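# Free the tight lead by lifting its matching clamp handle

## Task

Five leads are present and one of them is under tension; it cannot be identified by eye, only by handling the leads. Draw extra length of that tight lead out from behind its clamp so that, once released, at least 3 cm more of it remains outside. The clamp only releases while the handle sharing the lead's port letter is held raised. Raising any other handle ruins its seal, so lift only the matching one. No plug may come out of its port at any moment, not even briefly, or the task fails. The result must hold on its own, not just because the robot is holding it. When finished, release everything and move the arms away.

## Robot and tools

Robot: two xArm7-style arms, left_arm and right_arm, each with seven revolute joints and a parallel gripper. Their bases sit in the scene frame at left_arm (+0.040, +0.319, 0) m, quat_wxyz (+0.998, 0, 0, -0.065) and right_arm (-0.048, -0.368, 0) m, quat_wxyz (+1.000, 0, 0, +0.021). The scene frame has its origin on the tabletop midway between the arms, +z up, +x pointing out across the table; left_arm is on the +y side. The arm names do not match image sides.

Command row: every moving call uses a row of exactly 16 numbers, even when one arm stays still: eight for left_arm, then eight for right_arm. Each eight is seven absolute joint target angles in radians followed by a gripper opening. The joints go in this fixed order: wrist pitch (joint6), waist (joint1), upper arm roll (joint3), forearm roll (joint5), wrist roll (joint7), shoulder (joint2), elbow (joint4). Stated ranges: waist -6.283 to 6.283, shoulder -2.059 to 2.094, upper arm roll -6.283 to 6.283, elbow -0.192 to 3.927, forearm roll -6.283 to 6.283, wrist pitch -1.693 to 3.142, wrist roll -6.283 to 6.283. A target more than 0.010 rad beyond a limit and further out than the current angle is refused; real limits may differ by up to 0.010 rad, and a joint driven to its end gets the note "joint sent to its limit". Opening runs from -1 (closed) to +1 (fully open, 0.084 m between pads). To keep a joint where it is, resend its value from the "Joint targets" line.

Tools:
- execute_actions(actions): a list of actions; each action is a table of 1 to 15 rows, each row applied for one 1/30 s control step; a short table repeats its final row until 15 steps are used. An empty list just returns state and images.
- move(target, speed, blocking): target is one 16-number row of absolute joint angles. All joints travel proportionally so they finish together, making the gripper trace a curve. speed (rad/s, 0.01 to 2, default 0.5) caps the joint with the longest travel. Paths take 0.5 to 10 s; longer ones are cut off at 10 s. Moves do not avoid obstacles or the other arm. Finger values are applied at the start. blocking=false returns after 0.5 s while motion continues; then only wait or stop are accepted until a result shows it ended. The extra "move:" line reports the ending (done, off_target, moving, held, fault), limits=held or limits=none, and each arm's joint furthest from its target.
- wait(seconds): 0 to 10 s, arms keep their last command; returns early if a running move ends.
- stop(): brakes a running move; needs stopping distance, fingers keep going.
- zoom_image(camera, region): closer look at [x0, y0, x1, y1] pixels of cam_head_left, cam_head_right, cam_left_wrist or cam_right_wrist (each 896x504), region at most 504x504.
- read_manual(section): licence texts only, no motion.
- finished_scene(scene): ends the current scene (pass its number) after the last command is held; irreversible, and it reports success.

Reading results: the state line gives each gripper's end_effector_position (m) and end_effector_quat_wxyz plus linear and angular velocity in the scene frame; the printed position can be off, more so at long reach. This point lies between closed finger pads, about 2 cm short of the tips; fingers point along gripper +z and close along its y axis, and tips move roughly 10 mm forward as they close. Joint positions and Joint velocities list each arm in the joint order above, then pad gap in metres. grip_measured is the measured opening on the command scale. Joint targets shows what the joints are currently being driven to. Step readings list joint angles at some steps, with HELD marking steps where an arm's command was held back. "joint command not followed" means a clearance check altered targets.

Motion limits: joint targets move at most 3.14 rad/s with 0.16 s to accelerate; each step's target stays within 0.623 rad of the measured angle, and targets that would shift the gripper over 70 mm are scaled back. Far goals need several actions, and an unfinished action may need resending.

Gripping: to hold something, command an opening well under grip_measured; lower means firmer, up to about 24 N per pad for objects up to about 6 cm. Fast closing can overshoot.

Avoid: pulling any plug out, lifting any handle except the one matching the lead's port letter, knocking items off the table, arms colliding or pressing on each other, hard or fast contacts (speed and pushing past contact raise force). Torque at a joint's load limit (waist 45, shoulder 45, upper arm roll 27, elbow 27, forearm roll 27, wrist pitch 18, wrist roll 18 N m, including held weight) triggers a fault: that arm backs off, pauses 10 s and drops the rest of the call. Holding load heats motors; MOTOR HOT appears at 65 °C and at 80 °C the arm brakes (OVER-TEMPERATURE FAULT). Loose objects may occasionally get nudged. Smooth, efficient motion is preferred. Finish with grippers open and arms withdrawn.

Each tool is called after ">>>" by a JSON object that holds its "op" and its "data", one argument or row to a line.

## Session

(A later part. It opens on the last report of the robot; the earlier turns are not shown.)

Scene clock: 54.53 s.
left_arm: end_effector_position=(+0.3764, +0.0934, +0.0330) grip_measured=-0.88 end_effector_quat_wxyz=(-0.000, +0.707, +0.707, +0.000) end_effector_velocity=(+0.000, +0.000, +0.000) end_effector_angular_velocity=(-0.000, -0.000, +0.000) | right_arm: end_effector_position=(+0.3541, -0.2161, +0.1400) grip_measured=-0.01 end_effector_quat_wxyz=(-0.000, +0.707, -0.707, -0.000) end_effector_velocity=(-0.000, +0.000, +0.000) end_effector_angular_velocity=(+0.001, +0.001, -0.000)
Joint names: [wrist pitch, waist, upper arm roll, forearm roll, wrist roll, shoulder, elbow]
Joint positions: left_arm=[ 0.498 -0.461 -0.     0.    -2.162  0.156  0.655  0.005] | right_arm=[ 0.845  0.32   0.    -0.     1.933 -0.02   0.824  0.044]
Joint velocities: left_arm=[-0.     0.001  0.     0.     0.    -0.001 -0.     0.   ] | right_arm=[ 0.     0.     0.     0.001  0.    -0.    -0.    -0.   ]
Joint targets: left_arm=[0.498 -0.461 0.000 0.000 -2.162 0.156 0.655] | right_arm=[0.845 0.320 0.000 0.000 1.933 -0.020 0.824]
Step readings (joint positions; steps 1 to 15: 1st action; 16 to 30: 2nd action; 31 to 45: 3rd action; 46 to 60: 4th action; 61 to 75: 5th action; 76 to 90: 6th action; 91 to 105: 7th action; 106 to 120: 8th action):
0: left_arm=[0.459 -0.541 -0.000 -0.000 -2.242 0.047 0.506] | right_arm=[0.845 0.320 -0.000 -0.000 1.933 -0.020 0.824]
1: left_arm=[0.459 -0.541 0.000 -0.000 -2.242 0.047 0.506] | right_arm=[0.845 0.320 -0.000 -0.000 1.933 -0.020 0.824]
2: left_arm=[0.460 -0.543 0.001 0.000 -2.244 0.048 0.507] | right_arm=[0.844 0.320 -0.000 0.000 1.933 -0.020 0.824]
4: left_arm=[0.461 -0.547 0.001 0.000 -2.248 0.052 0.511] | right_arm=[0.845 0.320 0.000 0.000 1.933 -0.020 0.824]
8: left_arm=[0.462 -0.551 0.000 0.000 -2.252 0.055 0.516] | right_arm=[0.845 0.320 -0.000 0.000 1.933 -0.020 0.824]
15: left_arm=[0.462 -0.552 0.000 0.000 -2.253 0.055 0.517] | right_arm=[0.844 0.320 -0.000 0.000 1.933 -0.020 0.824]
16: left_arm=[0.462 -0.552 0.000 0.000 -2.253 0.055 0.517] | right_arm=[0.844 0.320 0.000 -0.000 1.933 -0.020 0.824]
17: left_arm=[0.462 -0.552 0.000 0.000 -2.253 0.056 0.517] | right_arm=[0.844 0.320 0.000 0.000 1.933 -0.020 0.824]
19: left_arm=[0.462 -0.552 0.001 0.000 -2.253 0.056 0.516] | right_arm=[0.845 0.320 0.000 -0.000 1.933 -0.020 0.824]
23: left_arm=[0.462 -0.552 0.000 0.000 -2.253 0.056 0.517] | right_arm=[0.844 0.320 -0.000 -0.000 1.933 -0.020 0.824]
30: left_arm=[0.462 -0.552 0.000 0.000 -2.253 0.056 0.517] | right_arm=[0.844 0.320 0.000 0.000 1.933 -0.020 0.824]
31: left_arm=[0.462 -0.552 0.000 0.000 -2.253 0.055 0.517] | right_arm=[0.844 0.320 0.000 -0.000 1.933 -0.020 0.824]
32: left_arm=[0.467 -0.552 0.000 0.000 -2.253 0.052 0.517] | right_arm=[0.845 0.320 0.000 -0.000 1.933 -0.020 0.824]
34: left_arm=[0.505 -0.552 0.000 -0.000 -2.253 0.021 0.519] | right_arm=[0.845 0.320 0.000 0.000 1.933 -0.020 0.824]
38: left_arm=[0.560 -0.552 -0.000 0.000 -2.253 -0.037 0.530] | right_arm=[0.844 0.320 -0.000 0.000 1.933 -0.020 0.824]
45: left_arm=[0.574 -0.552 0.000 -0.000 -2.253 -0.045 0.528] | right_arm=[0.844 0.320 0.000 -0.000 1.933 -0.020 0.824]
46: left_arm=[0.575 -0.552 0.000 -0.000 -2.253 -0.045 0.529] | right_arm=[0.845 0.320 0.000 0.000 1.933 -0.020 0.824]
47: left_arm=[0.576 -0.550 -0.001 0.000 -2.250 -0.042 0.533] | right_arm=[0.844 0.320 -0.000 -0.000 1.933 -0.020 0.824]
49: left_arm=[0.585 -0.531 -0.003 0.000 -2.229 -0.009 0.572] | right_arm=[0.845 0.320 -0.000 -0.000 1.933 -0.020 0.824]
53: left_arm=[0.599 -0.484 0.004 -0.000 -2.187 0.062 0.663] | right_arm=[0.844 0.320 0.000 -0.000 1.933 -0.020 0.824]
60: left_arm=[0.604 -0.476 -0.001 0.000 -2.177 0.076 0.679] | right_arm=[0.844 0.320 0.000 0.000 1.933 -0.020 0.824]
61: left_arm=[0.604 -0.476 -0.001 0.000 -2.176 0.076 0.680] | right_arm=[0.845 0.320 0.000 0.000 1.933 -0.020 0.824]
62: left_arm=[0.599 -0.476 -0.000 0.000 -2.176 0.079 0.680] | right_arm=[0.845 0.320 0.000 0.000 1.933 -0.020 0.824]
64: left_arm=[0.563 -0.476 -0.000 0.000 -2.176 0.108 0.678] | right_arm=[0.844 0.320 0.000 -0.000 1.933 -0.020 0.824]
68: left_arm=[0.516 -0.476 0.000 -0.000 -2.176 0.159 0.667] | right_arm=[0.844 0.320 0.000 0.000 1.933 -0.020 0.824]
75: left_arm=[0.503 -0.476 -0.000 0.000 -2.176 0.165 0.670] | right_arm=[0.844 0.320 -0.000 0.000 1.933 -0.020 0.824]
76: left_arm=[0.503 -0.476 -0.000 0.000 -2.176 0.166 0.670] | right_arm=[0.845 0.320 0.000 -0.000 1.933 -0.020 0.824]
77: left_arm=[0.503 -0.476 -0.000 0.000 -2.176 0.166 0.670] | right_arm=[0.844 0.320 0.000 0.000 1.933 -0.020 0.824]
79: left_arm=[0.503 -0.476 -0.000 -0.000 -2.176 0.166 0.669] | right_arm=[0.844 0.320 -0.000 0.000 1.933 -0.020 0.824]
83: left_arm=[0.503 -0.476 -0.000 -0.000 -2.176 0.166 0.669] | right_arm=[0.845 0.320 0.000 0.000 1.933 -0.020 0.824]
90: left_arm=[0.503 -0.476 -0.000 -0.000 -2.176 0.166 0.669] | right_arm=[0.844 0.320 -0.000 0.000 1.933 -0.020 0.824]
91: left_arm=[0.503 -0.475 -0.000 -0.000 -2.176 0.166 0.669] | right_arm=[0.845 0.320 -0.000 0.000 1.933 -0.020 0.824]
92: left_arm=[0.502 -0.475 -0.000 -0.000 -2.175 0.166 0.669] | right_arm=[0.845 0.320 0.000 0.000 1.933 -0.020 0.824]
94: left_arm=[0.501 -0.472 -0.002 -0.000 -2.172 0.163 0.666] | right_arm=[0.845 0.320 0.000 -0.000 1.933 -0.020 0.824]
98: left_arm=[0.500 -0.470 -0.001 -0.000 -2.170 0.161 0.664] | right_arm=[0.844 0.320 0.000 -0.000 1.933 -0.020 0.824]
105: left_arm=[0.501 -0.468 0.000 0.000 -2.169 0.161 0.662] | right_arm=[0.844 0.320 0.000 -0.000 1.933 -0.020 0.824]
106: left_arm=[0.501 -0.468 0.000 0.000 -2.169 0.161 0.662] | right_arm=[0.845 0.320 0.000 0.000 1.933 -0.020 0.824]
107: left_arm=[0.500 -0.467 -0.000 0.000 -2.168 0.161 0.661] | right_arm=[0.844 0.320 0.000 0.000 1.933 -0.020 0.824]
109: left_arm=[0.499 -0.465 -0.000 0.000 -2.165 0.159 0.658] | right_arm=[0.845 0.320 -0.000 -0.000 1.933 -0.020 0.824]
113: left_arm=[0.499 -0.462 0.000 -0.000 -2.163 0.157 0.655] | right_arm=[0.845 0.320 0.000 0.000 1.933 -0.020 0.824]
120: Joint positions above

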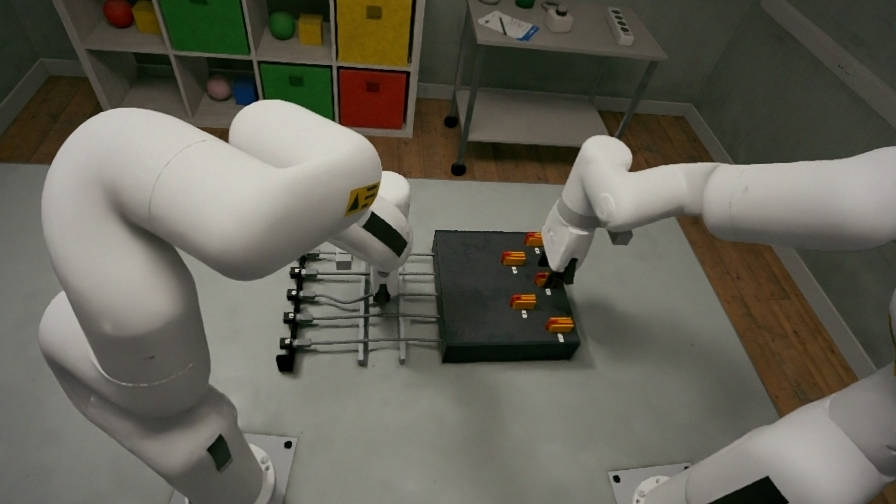

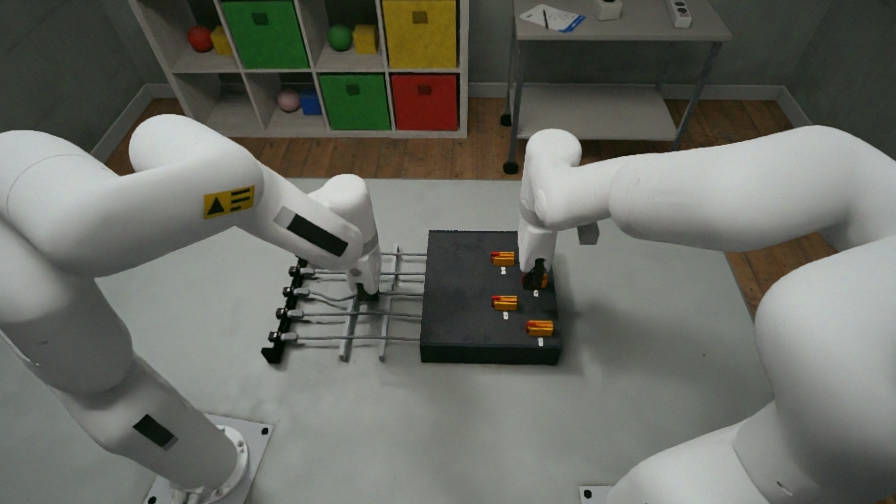

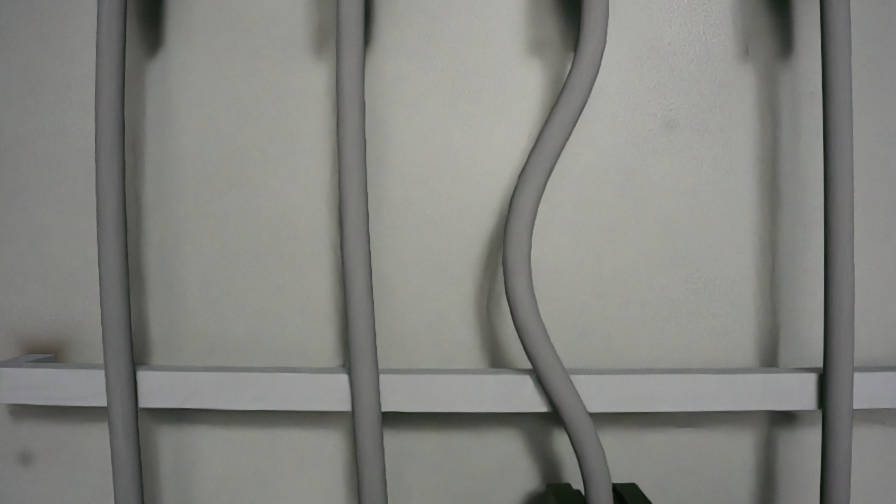

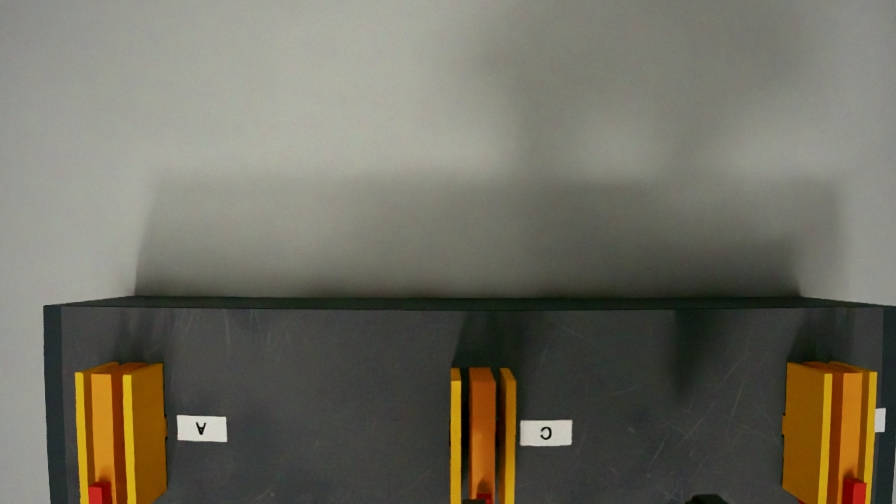

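>>> {"op": "execute_actions", "data": {
  "actions": [
    [[0.5017,-0.472,0,0,-2.172,0.164,0.6657,-0.95,0.856,0.326,0,0,1.94,0.049,0.905,0]],
    [[0.5017,-0.472,0,0,-2.172,0.164,0.6657,-0.5,0.867,0.333,0,0,1.946,0.119,0.986,0]],
    [[0.603,-0.472,0,0,-2.172,0.074,0.677,-0.5,0.878,0.339,0,0,1.952,0.188,1.066,0]],
    [[0.647,-0.4096,0,0,-2.11,0.197,0.844,-0.5,0.8895,0.3453,0,0,1.958,0.2574,1.1469,0]],
    [[0.5563,-0.4096,0,0,-2.11,0.2773,0.8336,-0.5,0.8895,0.3453,0,0,1.958,0.2574,1.1469,0]],
    [[0.5563,-0.4096,0,0,-2.11,0.2773,0.8336,-0.95,0.8895,0.3453,0,0,1.958,0.2574,1.1469,0]],
    [[0.5539,-0.403,0,0,-2.103,0.2728,0.8267,-0.95,0.8895,0.3453,0,0,1.958,0.2574,1.1469,0]],
    [[0.5515,-0.3963,0,0,-2.097,0.2683,0.8198,-0.95,0.8895,0.3453,0,0,1.958,0.2574,1.1469,0]]
  ]
}}

Scene clock: 75.23 s.
left_arm: end_effector_position=(+0.4287, +0.0912, +0.0338) grip_measured=-0.88 end_effector_quat_wxyz=(+0.002, +0.708, +0.706, -0.000) end_effector_velocity=(-0.000, +0.004, -0.001) end_effector_angular_velocity=(+0.004, +0.003, +0.005) | right_arm: end_effector_position=(+0.4299, -0.1734, +0.1300) grip_measured=-0.01 end_effector_quat_wxyz=(-0.000, +0.707, -0.707, -0.000) end_effector_velocity=(-0.000, +0.001, -0.000) end_effector_angular_velocity=(+0.001, +0.000, +0.002)
Joint names: [wrist pitch, waist, upper arm roll, forearm roll, wrist roll, shoulder, elbow]
Joint positions: left_arm=[ 0.55  -0.398 -0.003 -0.    -2.097  0.268  0.821  0.005] | right_arm=[ 0.89   0.345 -0.     0.     1.958  0.257  1.147  0.044]
Joint velocities: left_arm=[ 0.002  0.002  0.004  0.001  0.     0.001 -0.003  0.   ] | right_arm=[-0.    -0.     0.002  0.     0.    -0.    -0.     0.   ]
Joint targets: left_arm=[0.552 -0.396 0.000 0.000 -2.097 0.268 0.820] | right_arm=[0.889 0.345 0.000 0.000 1.958 0.257 1.147]
Step readings (joint positions; steps 1 to 15: 1st action; 16 to 30: 2nd action; 31 to 45: 3rd action; 46 to 60: 4th action; 61 to 75: 5th action; 76 to 90: 6th action; 91 to 105: 7th action; 106 to 120: 8th action):
0: left_arm=[0.498 -0.461 -0.000 0.000 -2.162 0.156 0.655] | right_arm=[0.844 0.320 0.000 -0.000 1.933 -0.020 0.824]
1: left_arm=[0.498 -0.461 0.000 -0.000 -2.162 0.156 0.655] | right_arm=[0.845 0.320 -0.000 0.000 1.933 -0.020 0.824]
2: left_arm=[0.499 -0.463 0.001 0.000 -2.164 0.157 0.656] | right_arm=[0.846 0.320 -0.000 -0.000 1.933 -0.017 0.828]
4: left_arm=[0.501 -0.467 0.001 0.000 -2.168 0.161 0.660] | right_arm=[0.850 0.322 -0.000 -0.000 1.936 0.009 0.859]
8: left_arm=[0.502 -0.471 0.000 0.000 -2.171 0.163 0.664] | right_arm=[0.854 0.326 0.000 0.000 1.939 0.043 0.897]
15: left_arm=[0.502 -0.472 0.000 0.000 -2.172 0.164 0.666] | right_arm=[0.856 0.326 -0.000 -0.000 1.940 0.048 0.904]
16: left_arm=[0.502 -0.472 0.000 0.000 -2.172 0.164 0.666] | right_arm=[0.856 0.326 -0.000 -0.000 1.940 0.049 0.905]
17: left_arm=[0.502 -0.472 0.000 0.000 -2.172 0.164 0.665] | right_arm=[0.857 0.326 -0.000 -0.000 1.940 0.052 0.909]
19: left_arm=[0.502 -0.472 0.001 0.000 -2.172 0.164 0.665] | right_arm=[0.861 0.329 -0.001 -0.000 1.943 0.078 0.939]
23: left_arm=[0.502 -0.472 0.000 0.000 -2.172 0.164 0.665] | right_arm=[0.866 0.333 0.001 0.000 1.945 0.113 0.977]
30: left_arm=[0.502 -0.472 0.000 0.000 -2.172 0.164 0.666] | right_arm=[0.867 0.333 -0.000 -0.000 1.946 0.118 0.985]
31: left_arm=[0.502 -0.472 0.000 0.000 -2.172 0.164 0.666] | right_arm=[0.867 0.333 -0.000 -0.000 1.946 0.119 0.986]
32: left_arm=[0.507 -0.472 0.000 0.000 -2.172 0.161 0.666] | right_arm=[0.868 0.333 -0.000 -0.000 1.946 0.122 0.990]
34: left_arm=[0.543 -0.472 0.000 -0.000 -2.172 0.132 0.667] | right_arm=[0.872 0.335 -0.001 -0.000 1.949 0.147 1.020]
38: left_arm=[0.590 -0.472 -0.000 0.000 -2.172 0.081 0.679] | right_arm=[0.877 0.339 0.001 0.000 1.951 0.182 1.057]
45: left_arm=[0.602 -0.472 0.000 -0.000 -2.172 0.075 0.676] | right_arm=[0.878 0.339 -0.000 -0.000 1.952 0.187 1.065]
46: left_arm=[0.603 -0.472 0.000 -0.000 -2.172 0.075 0.677] | right_arm=[0.878 0.339 -0.000 -0.000 1.952 0.188 1.066]
47: left_arm=[0.604 -0.471 -0.000 -0.000 -2.170 0.078 0.681] | right_arm=[0.879 0.339 -0.000 -0.000 1.952 0.191 1.070]
49: left_arm=[0.617 -0.456 -0.003 0.000 -2.154 0.109 0.722] | right_arm=[0.883 0.341 -0.001 -0.000 1.955 0.216 1.101]
53: left_arm=[0.639 -0.417 0.003 -0.000 -2.119 0.181 0.822] | right_arm=[0.888 0.345 0.001 0.000 1.957 0.251 1.138]
60: left_arm=[0.647 -0.411 -0.001 0.000 -2.111 0.196 0.842] | right_arm=[0.889 0.345 -0.000 -0.000 1.958 0.257 1.146]
61: left_arm=[0.647 -0.410 -0.001 0.000 -2.110 0.196 0.842] | right_arm=[0.889 0.345 -0.000 -0.000 1.958 0.257 1.146]
62: left_arm=[0.642 -0.410 -0.001 0.000 -2.110 0.199 0.843] | right_arm=[0.889 0.345 -0.000 -0.000 1.958 0.257 1.147]
64: left_arm=[0.608 -0.410 -0.000 0.000 -2.110 0.226 0.842] | right_arm=[0.890 0.345 -0.000 -0.000 1.958 0.257 1.147]
68: left_arm=[0.568 -0.410 0.000 -0.000 -2.110 0.271 0.831] | right_arm=[0.890 0.345 -0.000 -0.000 1.958 0.257 1.147]
75: left_arm=[0.557 -0.410 -0.000 0.000 -2.110 0.276 0.834] | right_arm=[0.890 0.345 -0.000 -0.000 1.958 0.257 1.147]
76: left_arm=[0.557 -0.410 -0.000 0.000 -2.110 0.276 0.834] | right_arm=[0.890 0.345 -0.000 -0.000 1.958 0.257 1.147]
77: left_arm=[0.557 -0.410 -0.000 0.000 -2.110 0.277 0.834] | right_arm=[0.890 0.345 -0.000 0.000 1.958 0.257 1.147]
79: left_arm=[0.556 -0.410 -0.000 -0.000 -2.110 0.277 0.834] | right_arm=[0.890 0.345 -0.000 0.000 1.958 0.257 1.147]
83: left_arm=[0.556 -0.410 -0.000 -0.000 -2.110 0.277 0.834] | right_arm=[0.890 0.345 -0.000 -0.000 1.958 0.257 1.147]
90: left_arm=[0.556 -0.410 -0.000 -0.000 -2.110 0.277 0.834] | right_arm=[0.889 0.345 0.000 0.000 1.958 0.257 1.147]
91: left_arm=[0.556 -0.410 -0.000 -0.000 -2.110 0.277 0.834] | right_arm=[0.889 0.345 -0.000 -0.000 1.958 0.257 1.147]
92: left_arm=[0.556 -0.409 -0.000 -0.000 -2.109 0.277 0.833] | right_arm=[0.890 0.345 -0.000 0.000 1.958 0.257 1.147]
94: left_arm=[0.554 -0.407 -0.002 -0.000 -2.106 0.275 0.831] | right_arm=[0.890 0.345 -0.000 0.000 1.958 0.257 1.147]
98: left_arm=[0.553 -0.405 -0.003 -0.000 -2.104 0.273 0.829] | right_arm=[0.890 0.345 -0.000 -0.000 1.958 0.257 1.147]
105: left_arm=[0.553 -0.404 -0.002 -0.000 -2.103 0.272 0.828] | right_arm=[0.890 0.345 0.000 0.000 1.958 0.257 1.147]
106: left_arm=[0.553 -0.404 -0.002 -0.000 -2.103 0.272 0.828] | right_arm=[0.890 0.345 -0.000 0.000 1.958 0.257 1.147]
107: left_arm=[0.553 -0.403 -0.002 -0.000 -2.102 0.272 0.827] | right_arm=[0.889 0.345 -0.000 0.000 1.958 0.257 1.147]
109: left_arm=[0.551 -0.401 -0.003 -0.000 -2.100 0.270 0.824] | right_arm=[0.889 0.345 -0.000 0.000 1.958 0.257 1.147]
113: left_arm=[0.550 -0.399 -0.004 -0.000 -2.098 0.268 0.822] | right_arm=[0.889 0.345 -0.000 0.000 1.958 0.257 1.147]
120: Joint positions above

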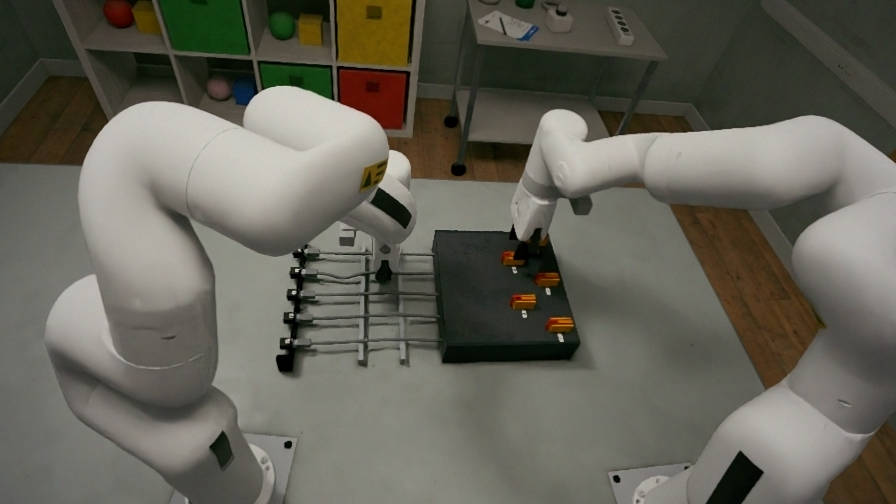

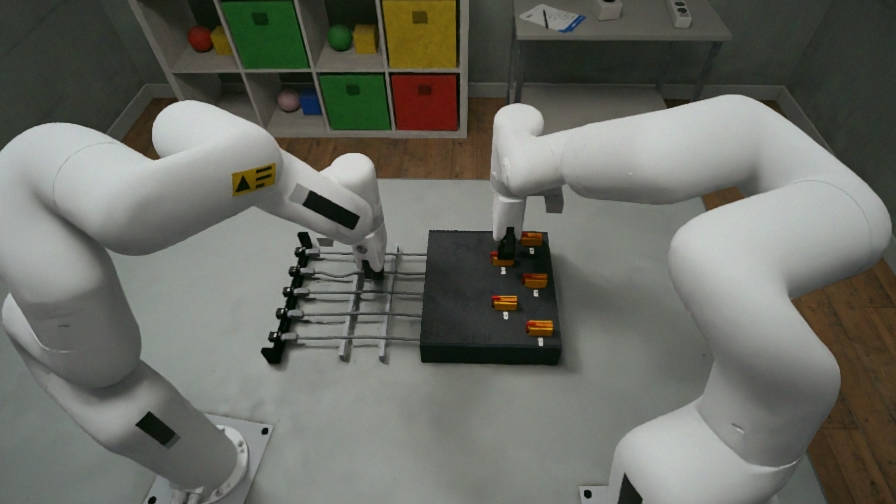

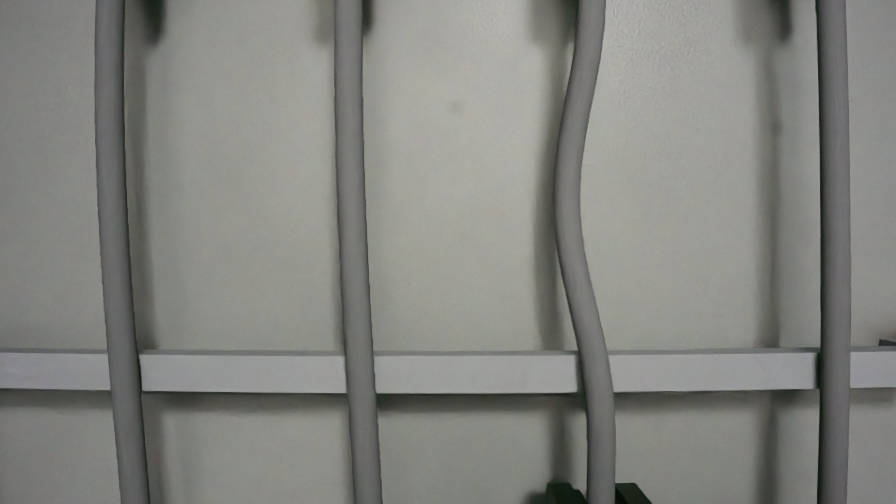

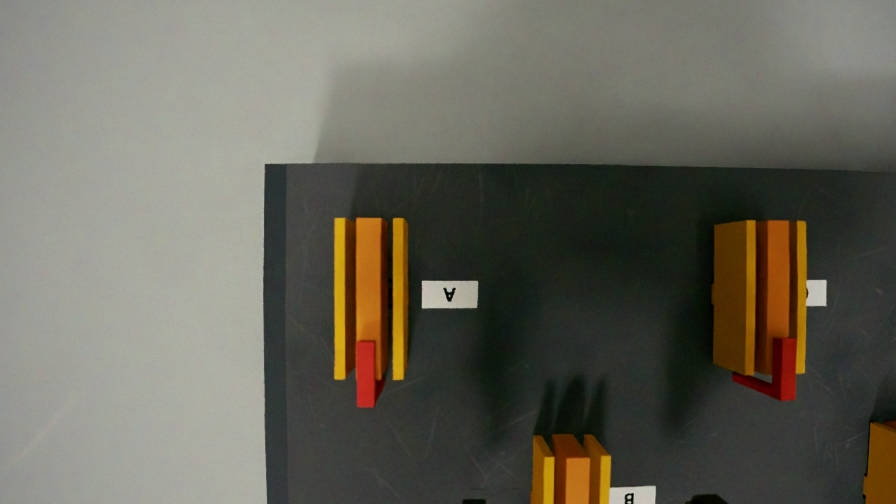

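>>> {"op": "execute_actions", "data": {
  "actions": [
    [[0.5515,-0.3963,0,0,-2.097,0.2683,0.8198,-1,0.7953,0.3453,0,0,1.958,0.3176,1.1129,-0.2]],
    [[0.5515,-0.3963,0,0,-2.097,0.2683,0.8198,-1,0.7953,0.3453,0,0,1.958,0.3176,1.1129,-1]],
    [[0.5515,-0.3963,0,0,-2.097,0.2683,0.8198,-1,0.8105,0.3453,0,0,1.958,0.3073,1.1178,-1]],
    [[0.5515,-0.3963,0,0,-2.097,0.2683,0.8198,-1,0.8245,0.3453,0,0,1.958,0.298,1.1225,-1]]
  ]
}}

Scene clock: 85.77 s.
left_arm: end_effector_position=(+0.4287, +0.0950, +0.0325) grip_measured=-0.88 end_effector_quat_wxyz=(-0.001, +0.706, +0.708, -0.000) end_effector_velocity=(+0.001, -0.011, +0.004) end_effector_angular_velocity=(-0.012, -0.012, -0.017) | right_arm: end_effector_position=(+0.4295, -0.1735, +0.1033) grip_measured=-0.75 end_effector_quat_wxyz=(+0.001, +0.707, -0.707, -0.000) end_effector_velocity=(+0.000, -0.000, +0.001) end_effector_angular_velocity=(+0.000, -0.001, -0.001)
Joint names: [wrist pitch, waist, upper arm roll, forearm roll, wrist roll, shoulder, elbow]
Joint positions: left_arm=[ 0.552 -0.395  0.002  0.    -2.097  0.269  0.819  0.005] | right_arm=[0.823 0.345 0.    0.    1.958 0.3   1.122 0.011]
Joint velocities: left_arm=[-0.007 -0.007 -0.012 -0.002  0.    -0.002  0.008 -0.   ] | right_arm=[ 0.001 -0.001 -0.    -0.     0.    -0.001  0.001 -0.   ]
Joint targets: left_arm=[0.552 -0.396 0.000 0.000 -2.097 0.268 0.820] | right_arm=[0.825 0.345 0.000 0.000 1.958 0.298 1.123]
Step readings (joint positions; steps 1 to 15: 1st action; 16 to 30: 2nd action; 31 to 45: 3rd action; 46 to 60: 4th action):
0: left_arm=[0.551 -0.396 -0.004 -0.000 -2.097 0.268 0.820] | right_arm=[0.889 0.345 0.000 0.000 1.958 0.257 1.147]
1: left_arm=[0.552 -0.396 -0.004 0.000 -2.097 0.268 0.820] | right_arm=[0.889 0.345 -0.000 -0.000 1.958 0.257 1.147]
2: left_arm=[0.552 -0.396 -0.004 0.000 -2.097 0.268 0.820] | right_arm=[0.884 0.345 -0.000 -0.000 1.958 0.259 1.146]
4: left_arm=[0.551 -0.396 -0.004 0.000 -2.097 0.268 0.820] | right_arm=[0.850 0.345 -0.000 0.000 1.958 0.278 1.137]
8: left_arm=[0.551 -0.396 -0.004 0.000 -2.097 0.268 0.820] | right_arm=[0.807 0.345 0.000 -0.000 1.958 0.315 1.112]
15: left_arm=[0.551 -0.396 -0.004 0.000 -2.097 0.268 0.820] | right_arm=[0.796 0.345 -0.000 0.000 1.958 0.316 1.114]
16: left_arm=[0.551 -0.396 -0.004 -0.000 -2.097 0.268 0.820] | right_arm=[0.796 0.345 -0.000 0.000 1.958 0.317 1.114]
17: left_arm=[0.551 -0.396 -0.004 0.000 -2.097 0.268 0.820] | right_arm=[0.796 0.345 -0.000 0.000 1.958 0.317 1.113]
19: left_arm=[0.552 -0.396 -0.004 0.000 -2.097 0.268 0.820] | right_arm=[0.796 0.345 0.000 0.000 1.958 0.317 1.113]
23: left_arm=[0.552 -0.396 -0.004 0.000 -2.097 0.268 0.820] | right_arm=[0.797 0.346 0.001 -0.000 1.958 0.316 1.112]
30: left_arm=[0.552 -0.396 -0.004 0.000 -2.097 0.268 0.820] | right_arm=[0.797 0.346 0.000 0.000 1.958 0.317 1.112]
31: left_arm=[0.552 -0.396 -0.004 0.000 -2.097 0.268 0.820] | right_arm=[0.797 0.346 0.000 0.000 1.958 0.317 1.112]
32: left_arm=[0.552 -0.396 -0.004 0.000 -2.097 0.268 0.820] | right_arm=[0.798 0.346 0.000 0.000 1.958 0.316 1.113]
34: left_arm=[0.552 -0.396 -0.004 0.000 -2.097 0.268 0.820] | right_arm=[0.801 0.346 0.000 0.000 1.958 0.315 1.114]
38: left_arm=[0.552 -0.396 -0.004 0.000 -2.097 0.268 0.820] | right_arm=[0.805 0.345 0.000 0.000 1.958 0.314 1.116]
45: left_arm=[0.552 -0.396 -0.002 0.000 -2.097 0.268 0.819] | right_arm=[0.813 0.345 0.000 0.000 1.958 0.306 1.117]
46: left_arm=[0.552 -0.396 -0.002 0.000 -2.097 0.268 0.819] | right_arm=[0.813 0.345 0.000 0.000 1.958 0.306 1.117]
47: left_arm=[0.552 -0.396 -0.002 0.000 -2.097 0.268 0.819] | right_arm=[0.814 0.345 0.000 0.000 1.958 0.305 1.118]
49: left_arm=[0.555 -0.393 0.006 0.001 -2.097 0.269 0.816] | right_arm=[0.818 0.345 0.000 0.000 1.958 0.303 1.120]
53: left_arm=[0.555 -0.392 0.009 0.001 -2.097 0.270 0.815] | right_arm=[0.823 0.345 0.000 0.000 1.958 0.300 1.121]
60: Joint positions above

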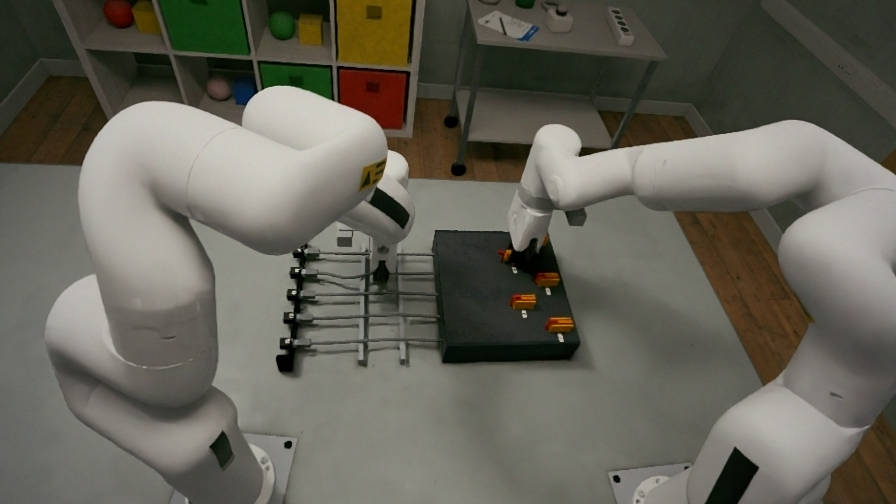

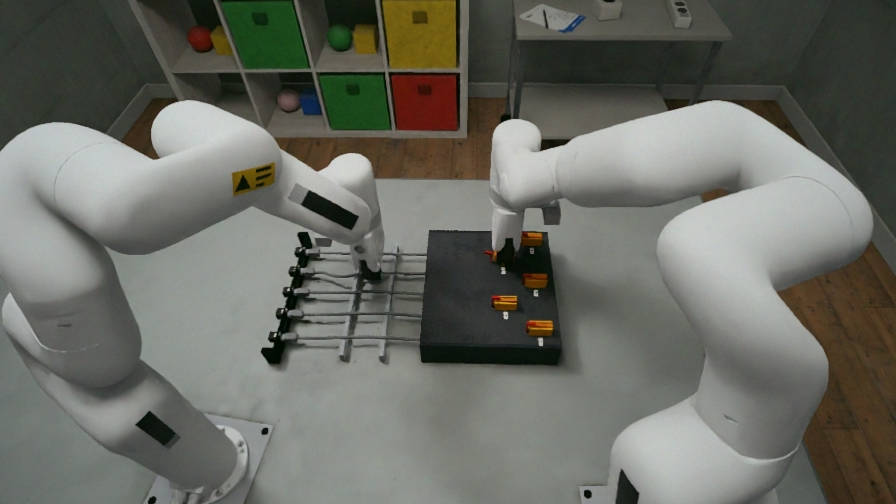

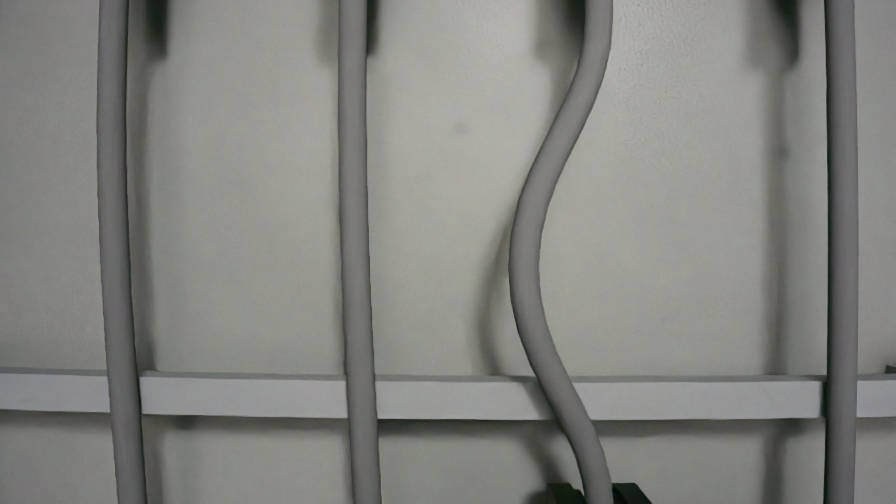

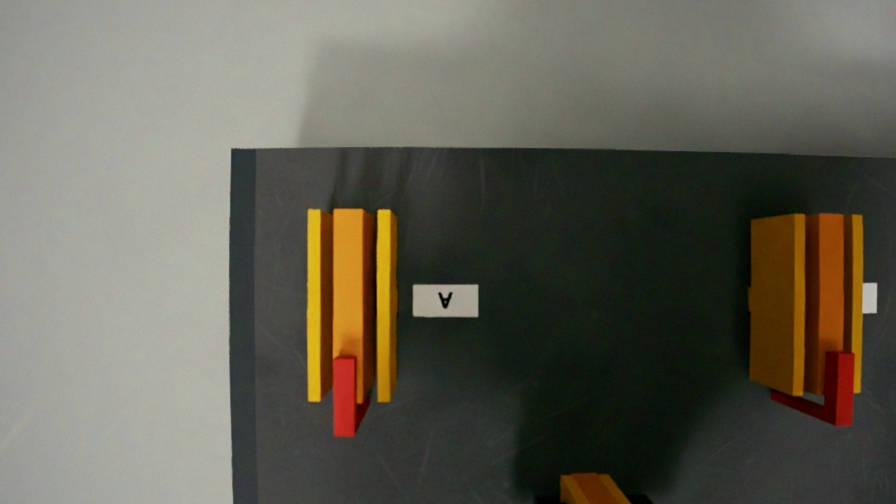

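>>> {"op": "move", "data": {
  "target": [0.623,-0.31,0,0,-2.011,0.14,0.763,-1,0.8225,0.3453,0,0,1.958,0.299,1.1215,-1],
  "speed": 0.1
}}

>>> {"op": "execute_actions", "data": {
  "actions": [
    [[0.623,-0.31,0,0,-2.011,0.14,0.763,-1,0.797,0.3453,0,0,1.958,0.315,1.112,-1]],
    [[0.595,-0.313,0,0,-2.011,0.165,0.76,-1,0.797,0.3453,0,0,1.958,0.315,1.112,0]],
    [[0.595,-0.313,0,0,-2.011,0.165,0.76,-0.3,0.8895,0.3453,0,0,1.958,0.2574,1.1469,0]]
  ]
}}

>>> {"op": "move", "data": {
  "target": [1.25,-0.3,0,0,-2.011,-0.2,1.05,-0.3,1.25,0.1,0,0,1.958,-0.1,1.15,0]
}}

Scene clock: 103.80 s.
left_arm: end_effector_position=(+0.4303, +0.1355, +0.0653) grip_measured=-0.88 end_effector_quat_wxyz=(-0.000, +0.707, +0.707, -0.000) end_effector_velocity=(-0.000, +0.000, +0.000) end_effector_angular_velocity=(-0.000, +0.000, +0.000) | right_arm: end_effector_position=(+0.4299, -0.1734, +0.1042) grip_measured=-0.75 end_effector_quat_wxyz=(-0.000, +0.707, -0.707, +0.000) end_effector_velocity=(+0.000, +0.000, +0.000) end_effector_angular_velocity=(+0.001, -0.000, -0.001)
Joint names: [wrist pitch, waist, upper arm roll, forearm roll, wrist roll, shoulder, elbow]
Joint positions: left_arm=[ 0.623 -0.31  -0.     0.    -2.011  0.14   0.763  0.006] | right_arm=[ 0.823  0.345 -0.    -0.     1.958  0.298  1.122  0.011]
Joint velocities: left_arm=[ 0.001  0.001 -0.    -0.     0.001 -0.001 -0.001  0.   ] | right_arm=[-0.001 -0.    -0.     0.001 -0.     0.     0.     0.   ]
Joint targets: left_arm=[0.623 -0.310 0.000 0.000 -2.011 0.140 0.763] | right_arm=[0.823 0.345 0.000 0.000 1.958 0.299 1.121]
move: done; limits=none; left_arm: farthest joint: the waist, 0.000 radians from its target (0.086 radians at the start); right_arm: farthest joint: the shoulder, 0.001 radians from its target (0.001 radians at the start)

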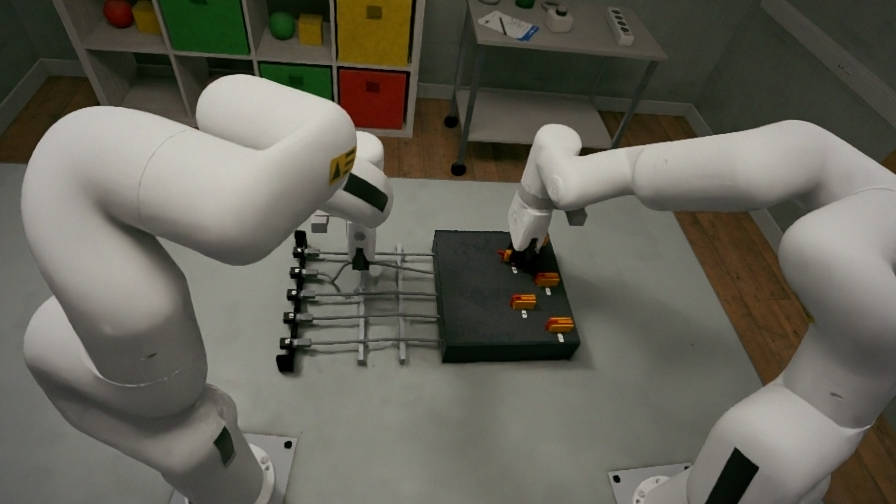

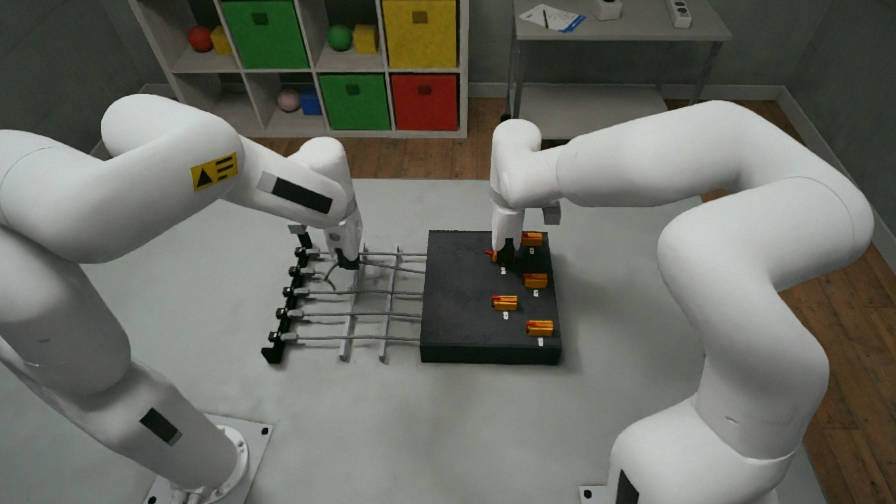

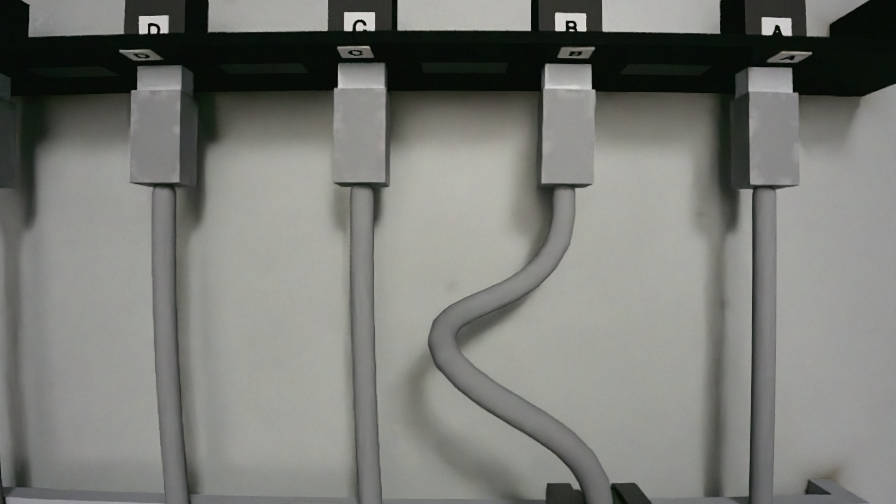

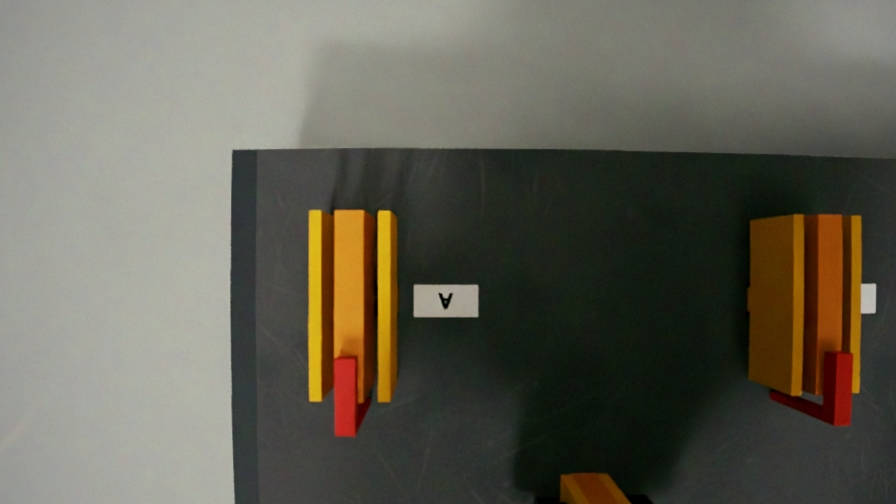

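Scene clock: 105.30 s.
left_arm: end_effector_position=(+0.4302, +0.1344, +0.0556) grip_measured=-0.32 end_effector_quat_wxyz=(-0.000, +0.708, +0.706, -0.000) end_effector_velocity=(+0.000, -0.001, -0.000) end_effector_angular_velocity=(-0.001, -0.000, -0.000) | right_arm: end_effector_position=(+0.4294, -0.1736, +0.1290) grip_measured=-0.01 end_effector_quat_wxyz=(+0.001, +0.707, -0.707, -0.000) end_effector_velocity=(+0.003, +0.001, +0.006) end_effector_angular_velocity=(+0.004, -0.009, -0.001)
Joint names: [wrist pitch, waist, upper arm roll, forearm roll, wrist roll, shoulder, elbow]
Joint positions: left_arm=[ 0.595 -0.313  0.     0.    -2.011  0.165  0.76   0.03 ] | right_arm=[ 0.889  0.345  0.    -0.     1.958  0.258  1.146  0.044]
Joint velocities: left_arm=[-0.001 -0.    -0.001 -0.    -0.     0.     0.     0.   ] | right_arm=[ 0.005  0.    -0.     0.001  0.001 -0.007  0.008  0.   ]
Joint targets: left_arm=[0.595 -0.313 0.000 0.000 -2.011 0.165 0.760] | right_arm=[0.889 0.345 0.000 0.000 1.958 0.257 1.147]
Step readings (joint positions; steps 1 to 15: 1st action; 16 to 30: 2nd action; 31 to 45: 3rd action):
0: left_arm=[0.623 -0.310 -0.000 0.000 -2.011 0.140 0.763] | right_arm=[0.823 0.345 -0.000 -0.000 1.958 0.298 1.122]
1: left_arm=[0.623 -0.310 -0.000 0.000 -2.011 0.140 0.763] | right_arm=[0.823 0.345 -0.000 -0.000 1.958 0.298 1.122]
2: left_arm=[0.623 -0.310 -0.000 -0.000 -2.011 0.140 0.763] | right_arm=[0.820 0.345 -0.000 0.000 1.958 0.299 1.121]
4: left_arm=[0.623 -0.310 -0.000 -0.000 -2.011 0.140 0.763] | right_arm=[0.810 0.345 -0.000 0.000 1.958 0.306 1.117]
8: left_arm=[0.623 -0.310 0.001 0.000 -2.011 0.140 0.763] | right_arm=[0.800 0.345 0.000 -0.000 1.958 0.313 1.114]
15: left_arm=[0.623 -0.310 0.000 0.000 -2.011 0.140 0.763] | right_arm=[0.798 0.345 0.000 -0.000 1.958 0.314 1.113]
16: left_arm=[0.623 -0.310 0.000 0.000 -2.011 0.140 0.763] | right_arm=[0.797 0.345 -0.000 -0.000 1.958 0.314 1.113]
17: left_arm=[0.619 -0.310 0.000 0.000 -2.011 0.142 0.763] | right_arm=[0.795 0.345 -0.001 -0.000 1.958 0.314 1.115]
19: left_arm=[0.608 -0.311 0.001 0.000 -2.011 0.153 0.762] | right_arm=[0.792 0.344 -0.002 -0.000 1.958 0.313 1.118]
23: left_arm=[0.598 -0.313 0.000 0.000 -2.011 0.164 0.759] | right_arm=[0.794 0.345 -0.001 -0.000 1.958 0.313 1.117]
30: left_arm=[0.595 -0.313 0.000 0.000 -2.011 0.165 0.760] | right_arm=[0.796 0.345 -0.000 -0.000 1.958 0.315 1.113]
31: left_arm=[0.595 -0.313 0.000 0.000 -2.011 0.165 0.760] | right_arm=[0.797 0.345 -0.000 -0.000 1.958 0.315 1.113]
32: left_arm=[0.595 -0.313 0.000 0.000 -2.011 0.165 0.760] | right_arm=[0.802 0.345 -0.000 -0.000 1.958 0.313 1.114]
34: left_arm=[0.595 -0.313 0.000 0.000 -2.011 0.165 0.760] | right_arm=[0.836 0.345 0.000 -0.000 1.958 0.295 1.123]
38: left_arm=[0.596 -0.313 0.001 0.000 -2.011 0.165 0.759] | right_arm=[0.878 0.345 -0.000 0.000 1.958 0.260 1.147]
45: Joint positions above

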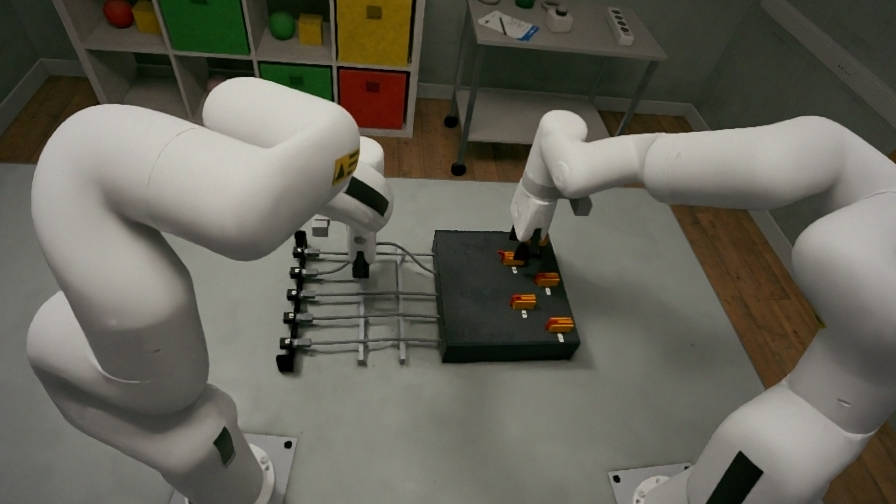

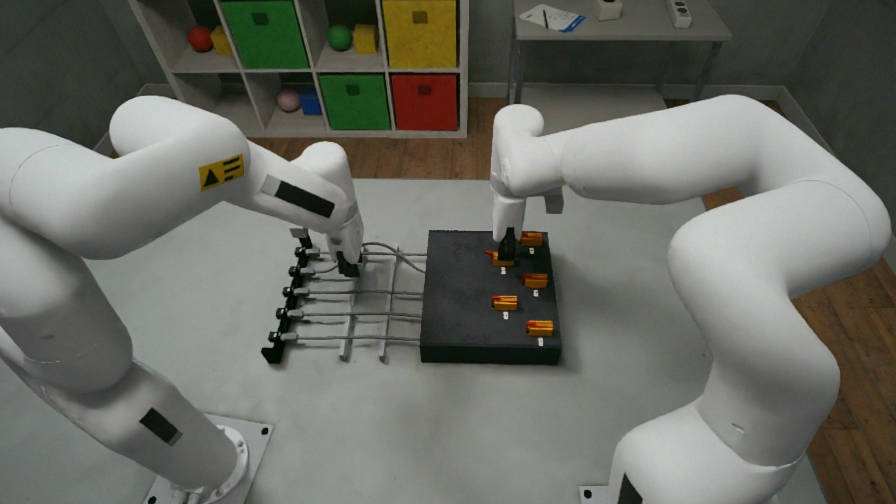

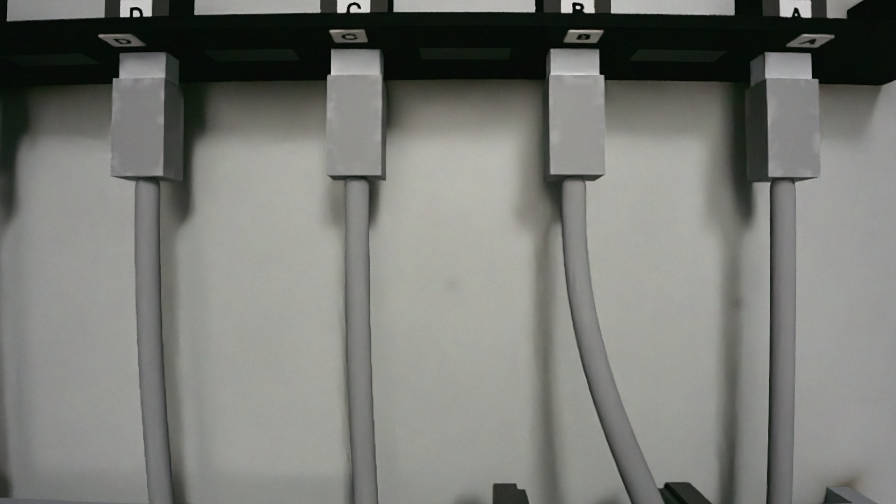

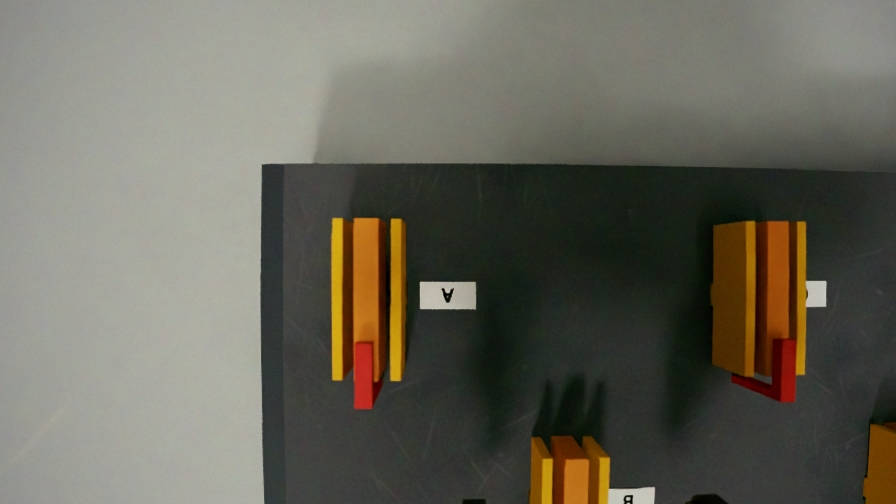

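Scene clock: 107.20 s.
left_arm: end_effector_position=(+0.4204, +0.1449, +0.2783) grip_measured=-0.32 end_effector_quat_wxyz=(-0.000, +0.703, +0.711, -0.000) end_effector_velocity=(+0.001, -0.000, +0.003) end_effector_angular_velocity=(-0.002, -0.004, -0.000) | right_arm: end_effector_position=(+0.3958, -0.3048, +0.2776) grip_measured=-0.01 end_effector_quat_wxyz=(-0.000, -0.615, +0.788, +0.000) end_effector_velocity=(+0.000, -0.001, +0.002) end_effector_angular_velocity=(+0.001, -0.004, -0.003)
Joint names: [wrist pitch, waist, upper arm roll, forearm roll, wrist roll, shoulder, elbow]
Joint positions: left_arm=[ 1.25  -0.3   -0.    -0.    -2.011 -0.199  1.05   0.03 ] | right_arm=[ 1.25   0.1    0.     0.     1.958 -0.1    1.15   0.044]
Joint velocities: left_arm=[ 0.002 -0.001 -0.     0.    -0.    -0.003  0.004  0.   ] | right_arm=[ 0.001 -0.002 -0.001  0.     0.    -0.003  0.001 -0.   ]
Joint targets: left_arm=[1.250 -0.300 0.000 0.000 -2.011 -0.200 1.050] | right_arm=[1.250 0.100 0.000 0.000 1.958 -0.100 1.150]
move: done; limits=none; left_arm: farthest joint: the shoulder, 0.001 radians from its target (0.365 radians at the start); right_arm: farthest joint: the waist, 0.000 radians from its target (0.245 radians at the start)

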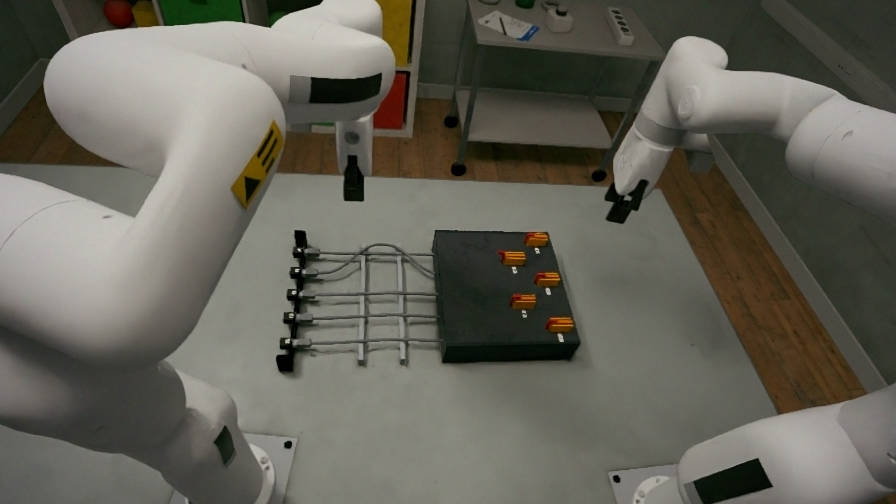

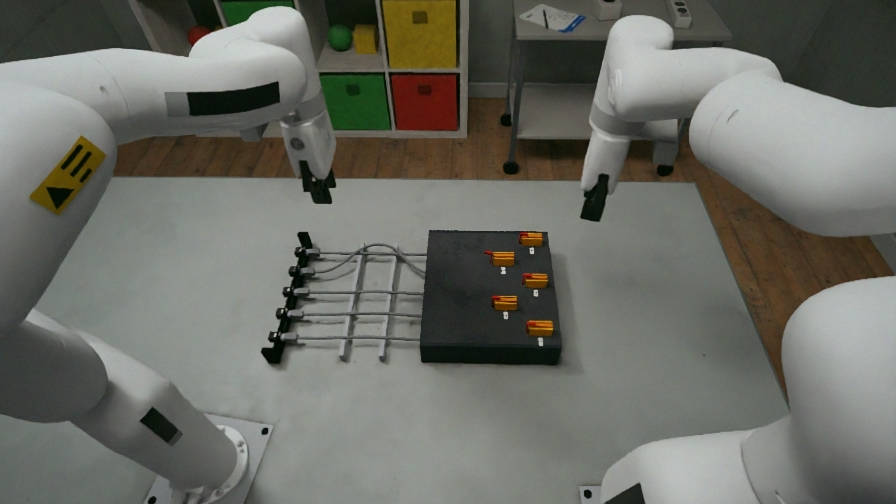

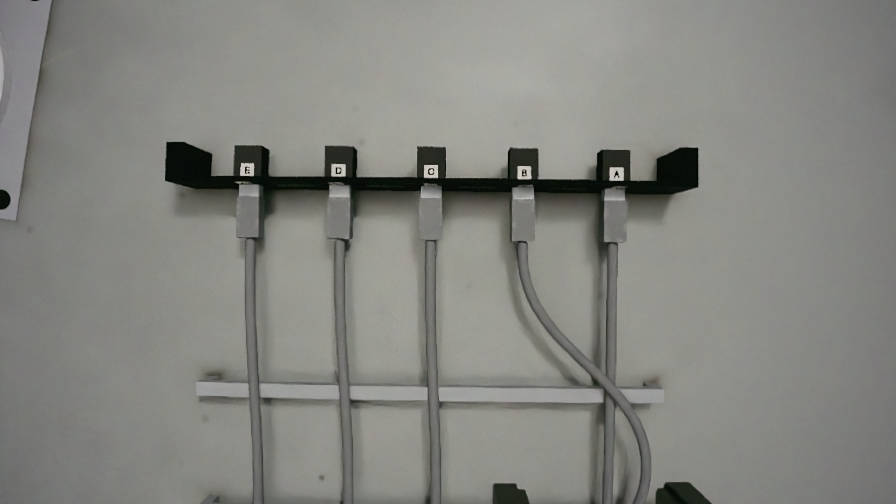

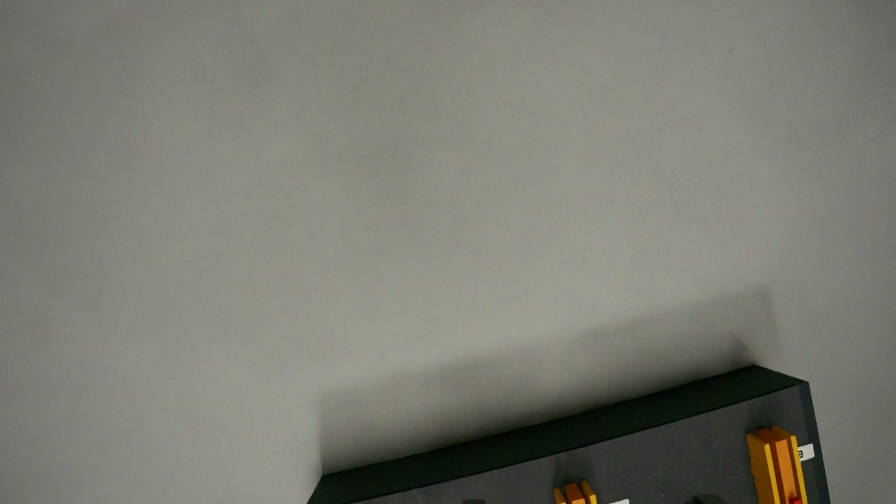

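>>> {"op": "finished_scene", "data": {
  "scene": 2
}}

The scene is finished: the task was done.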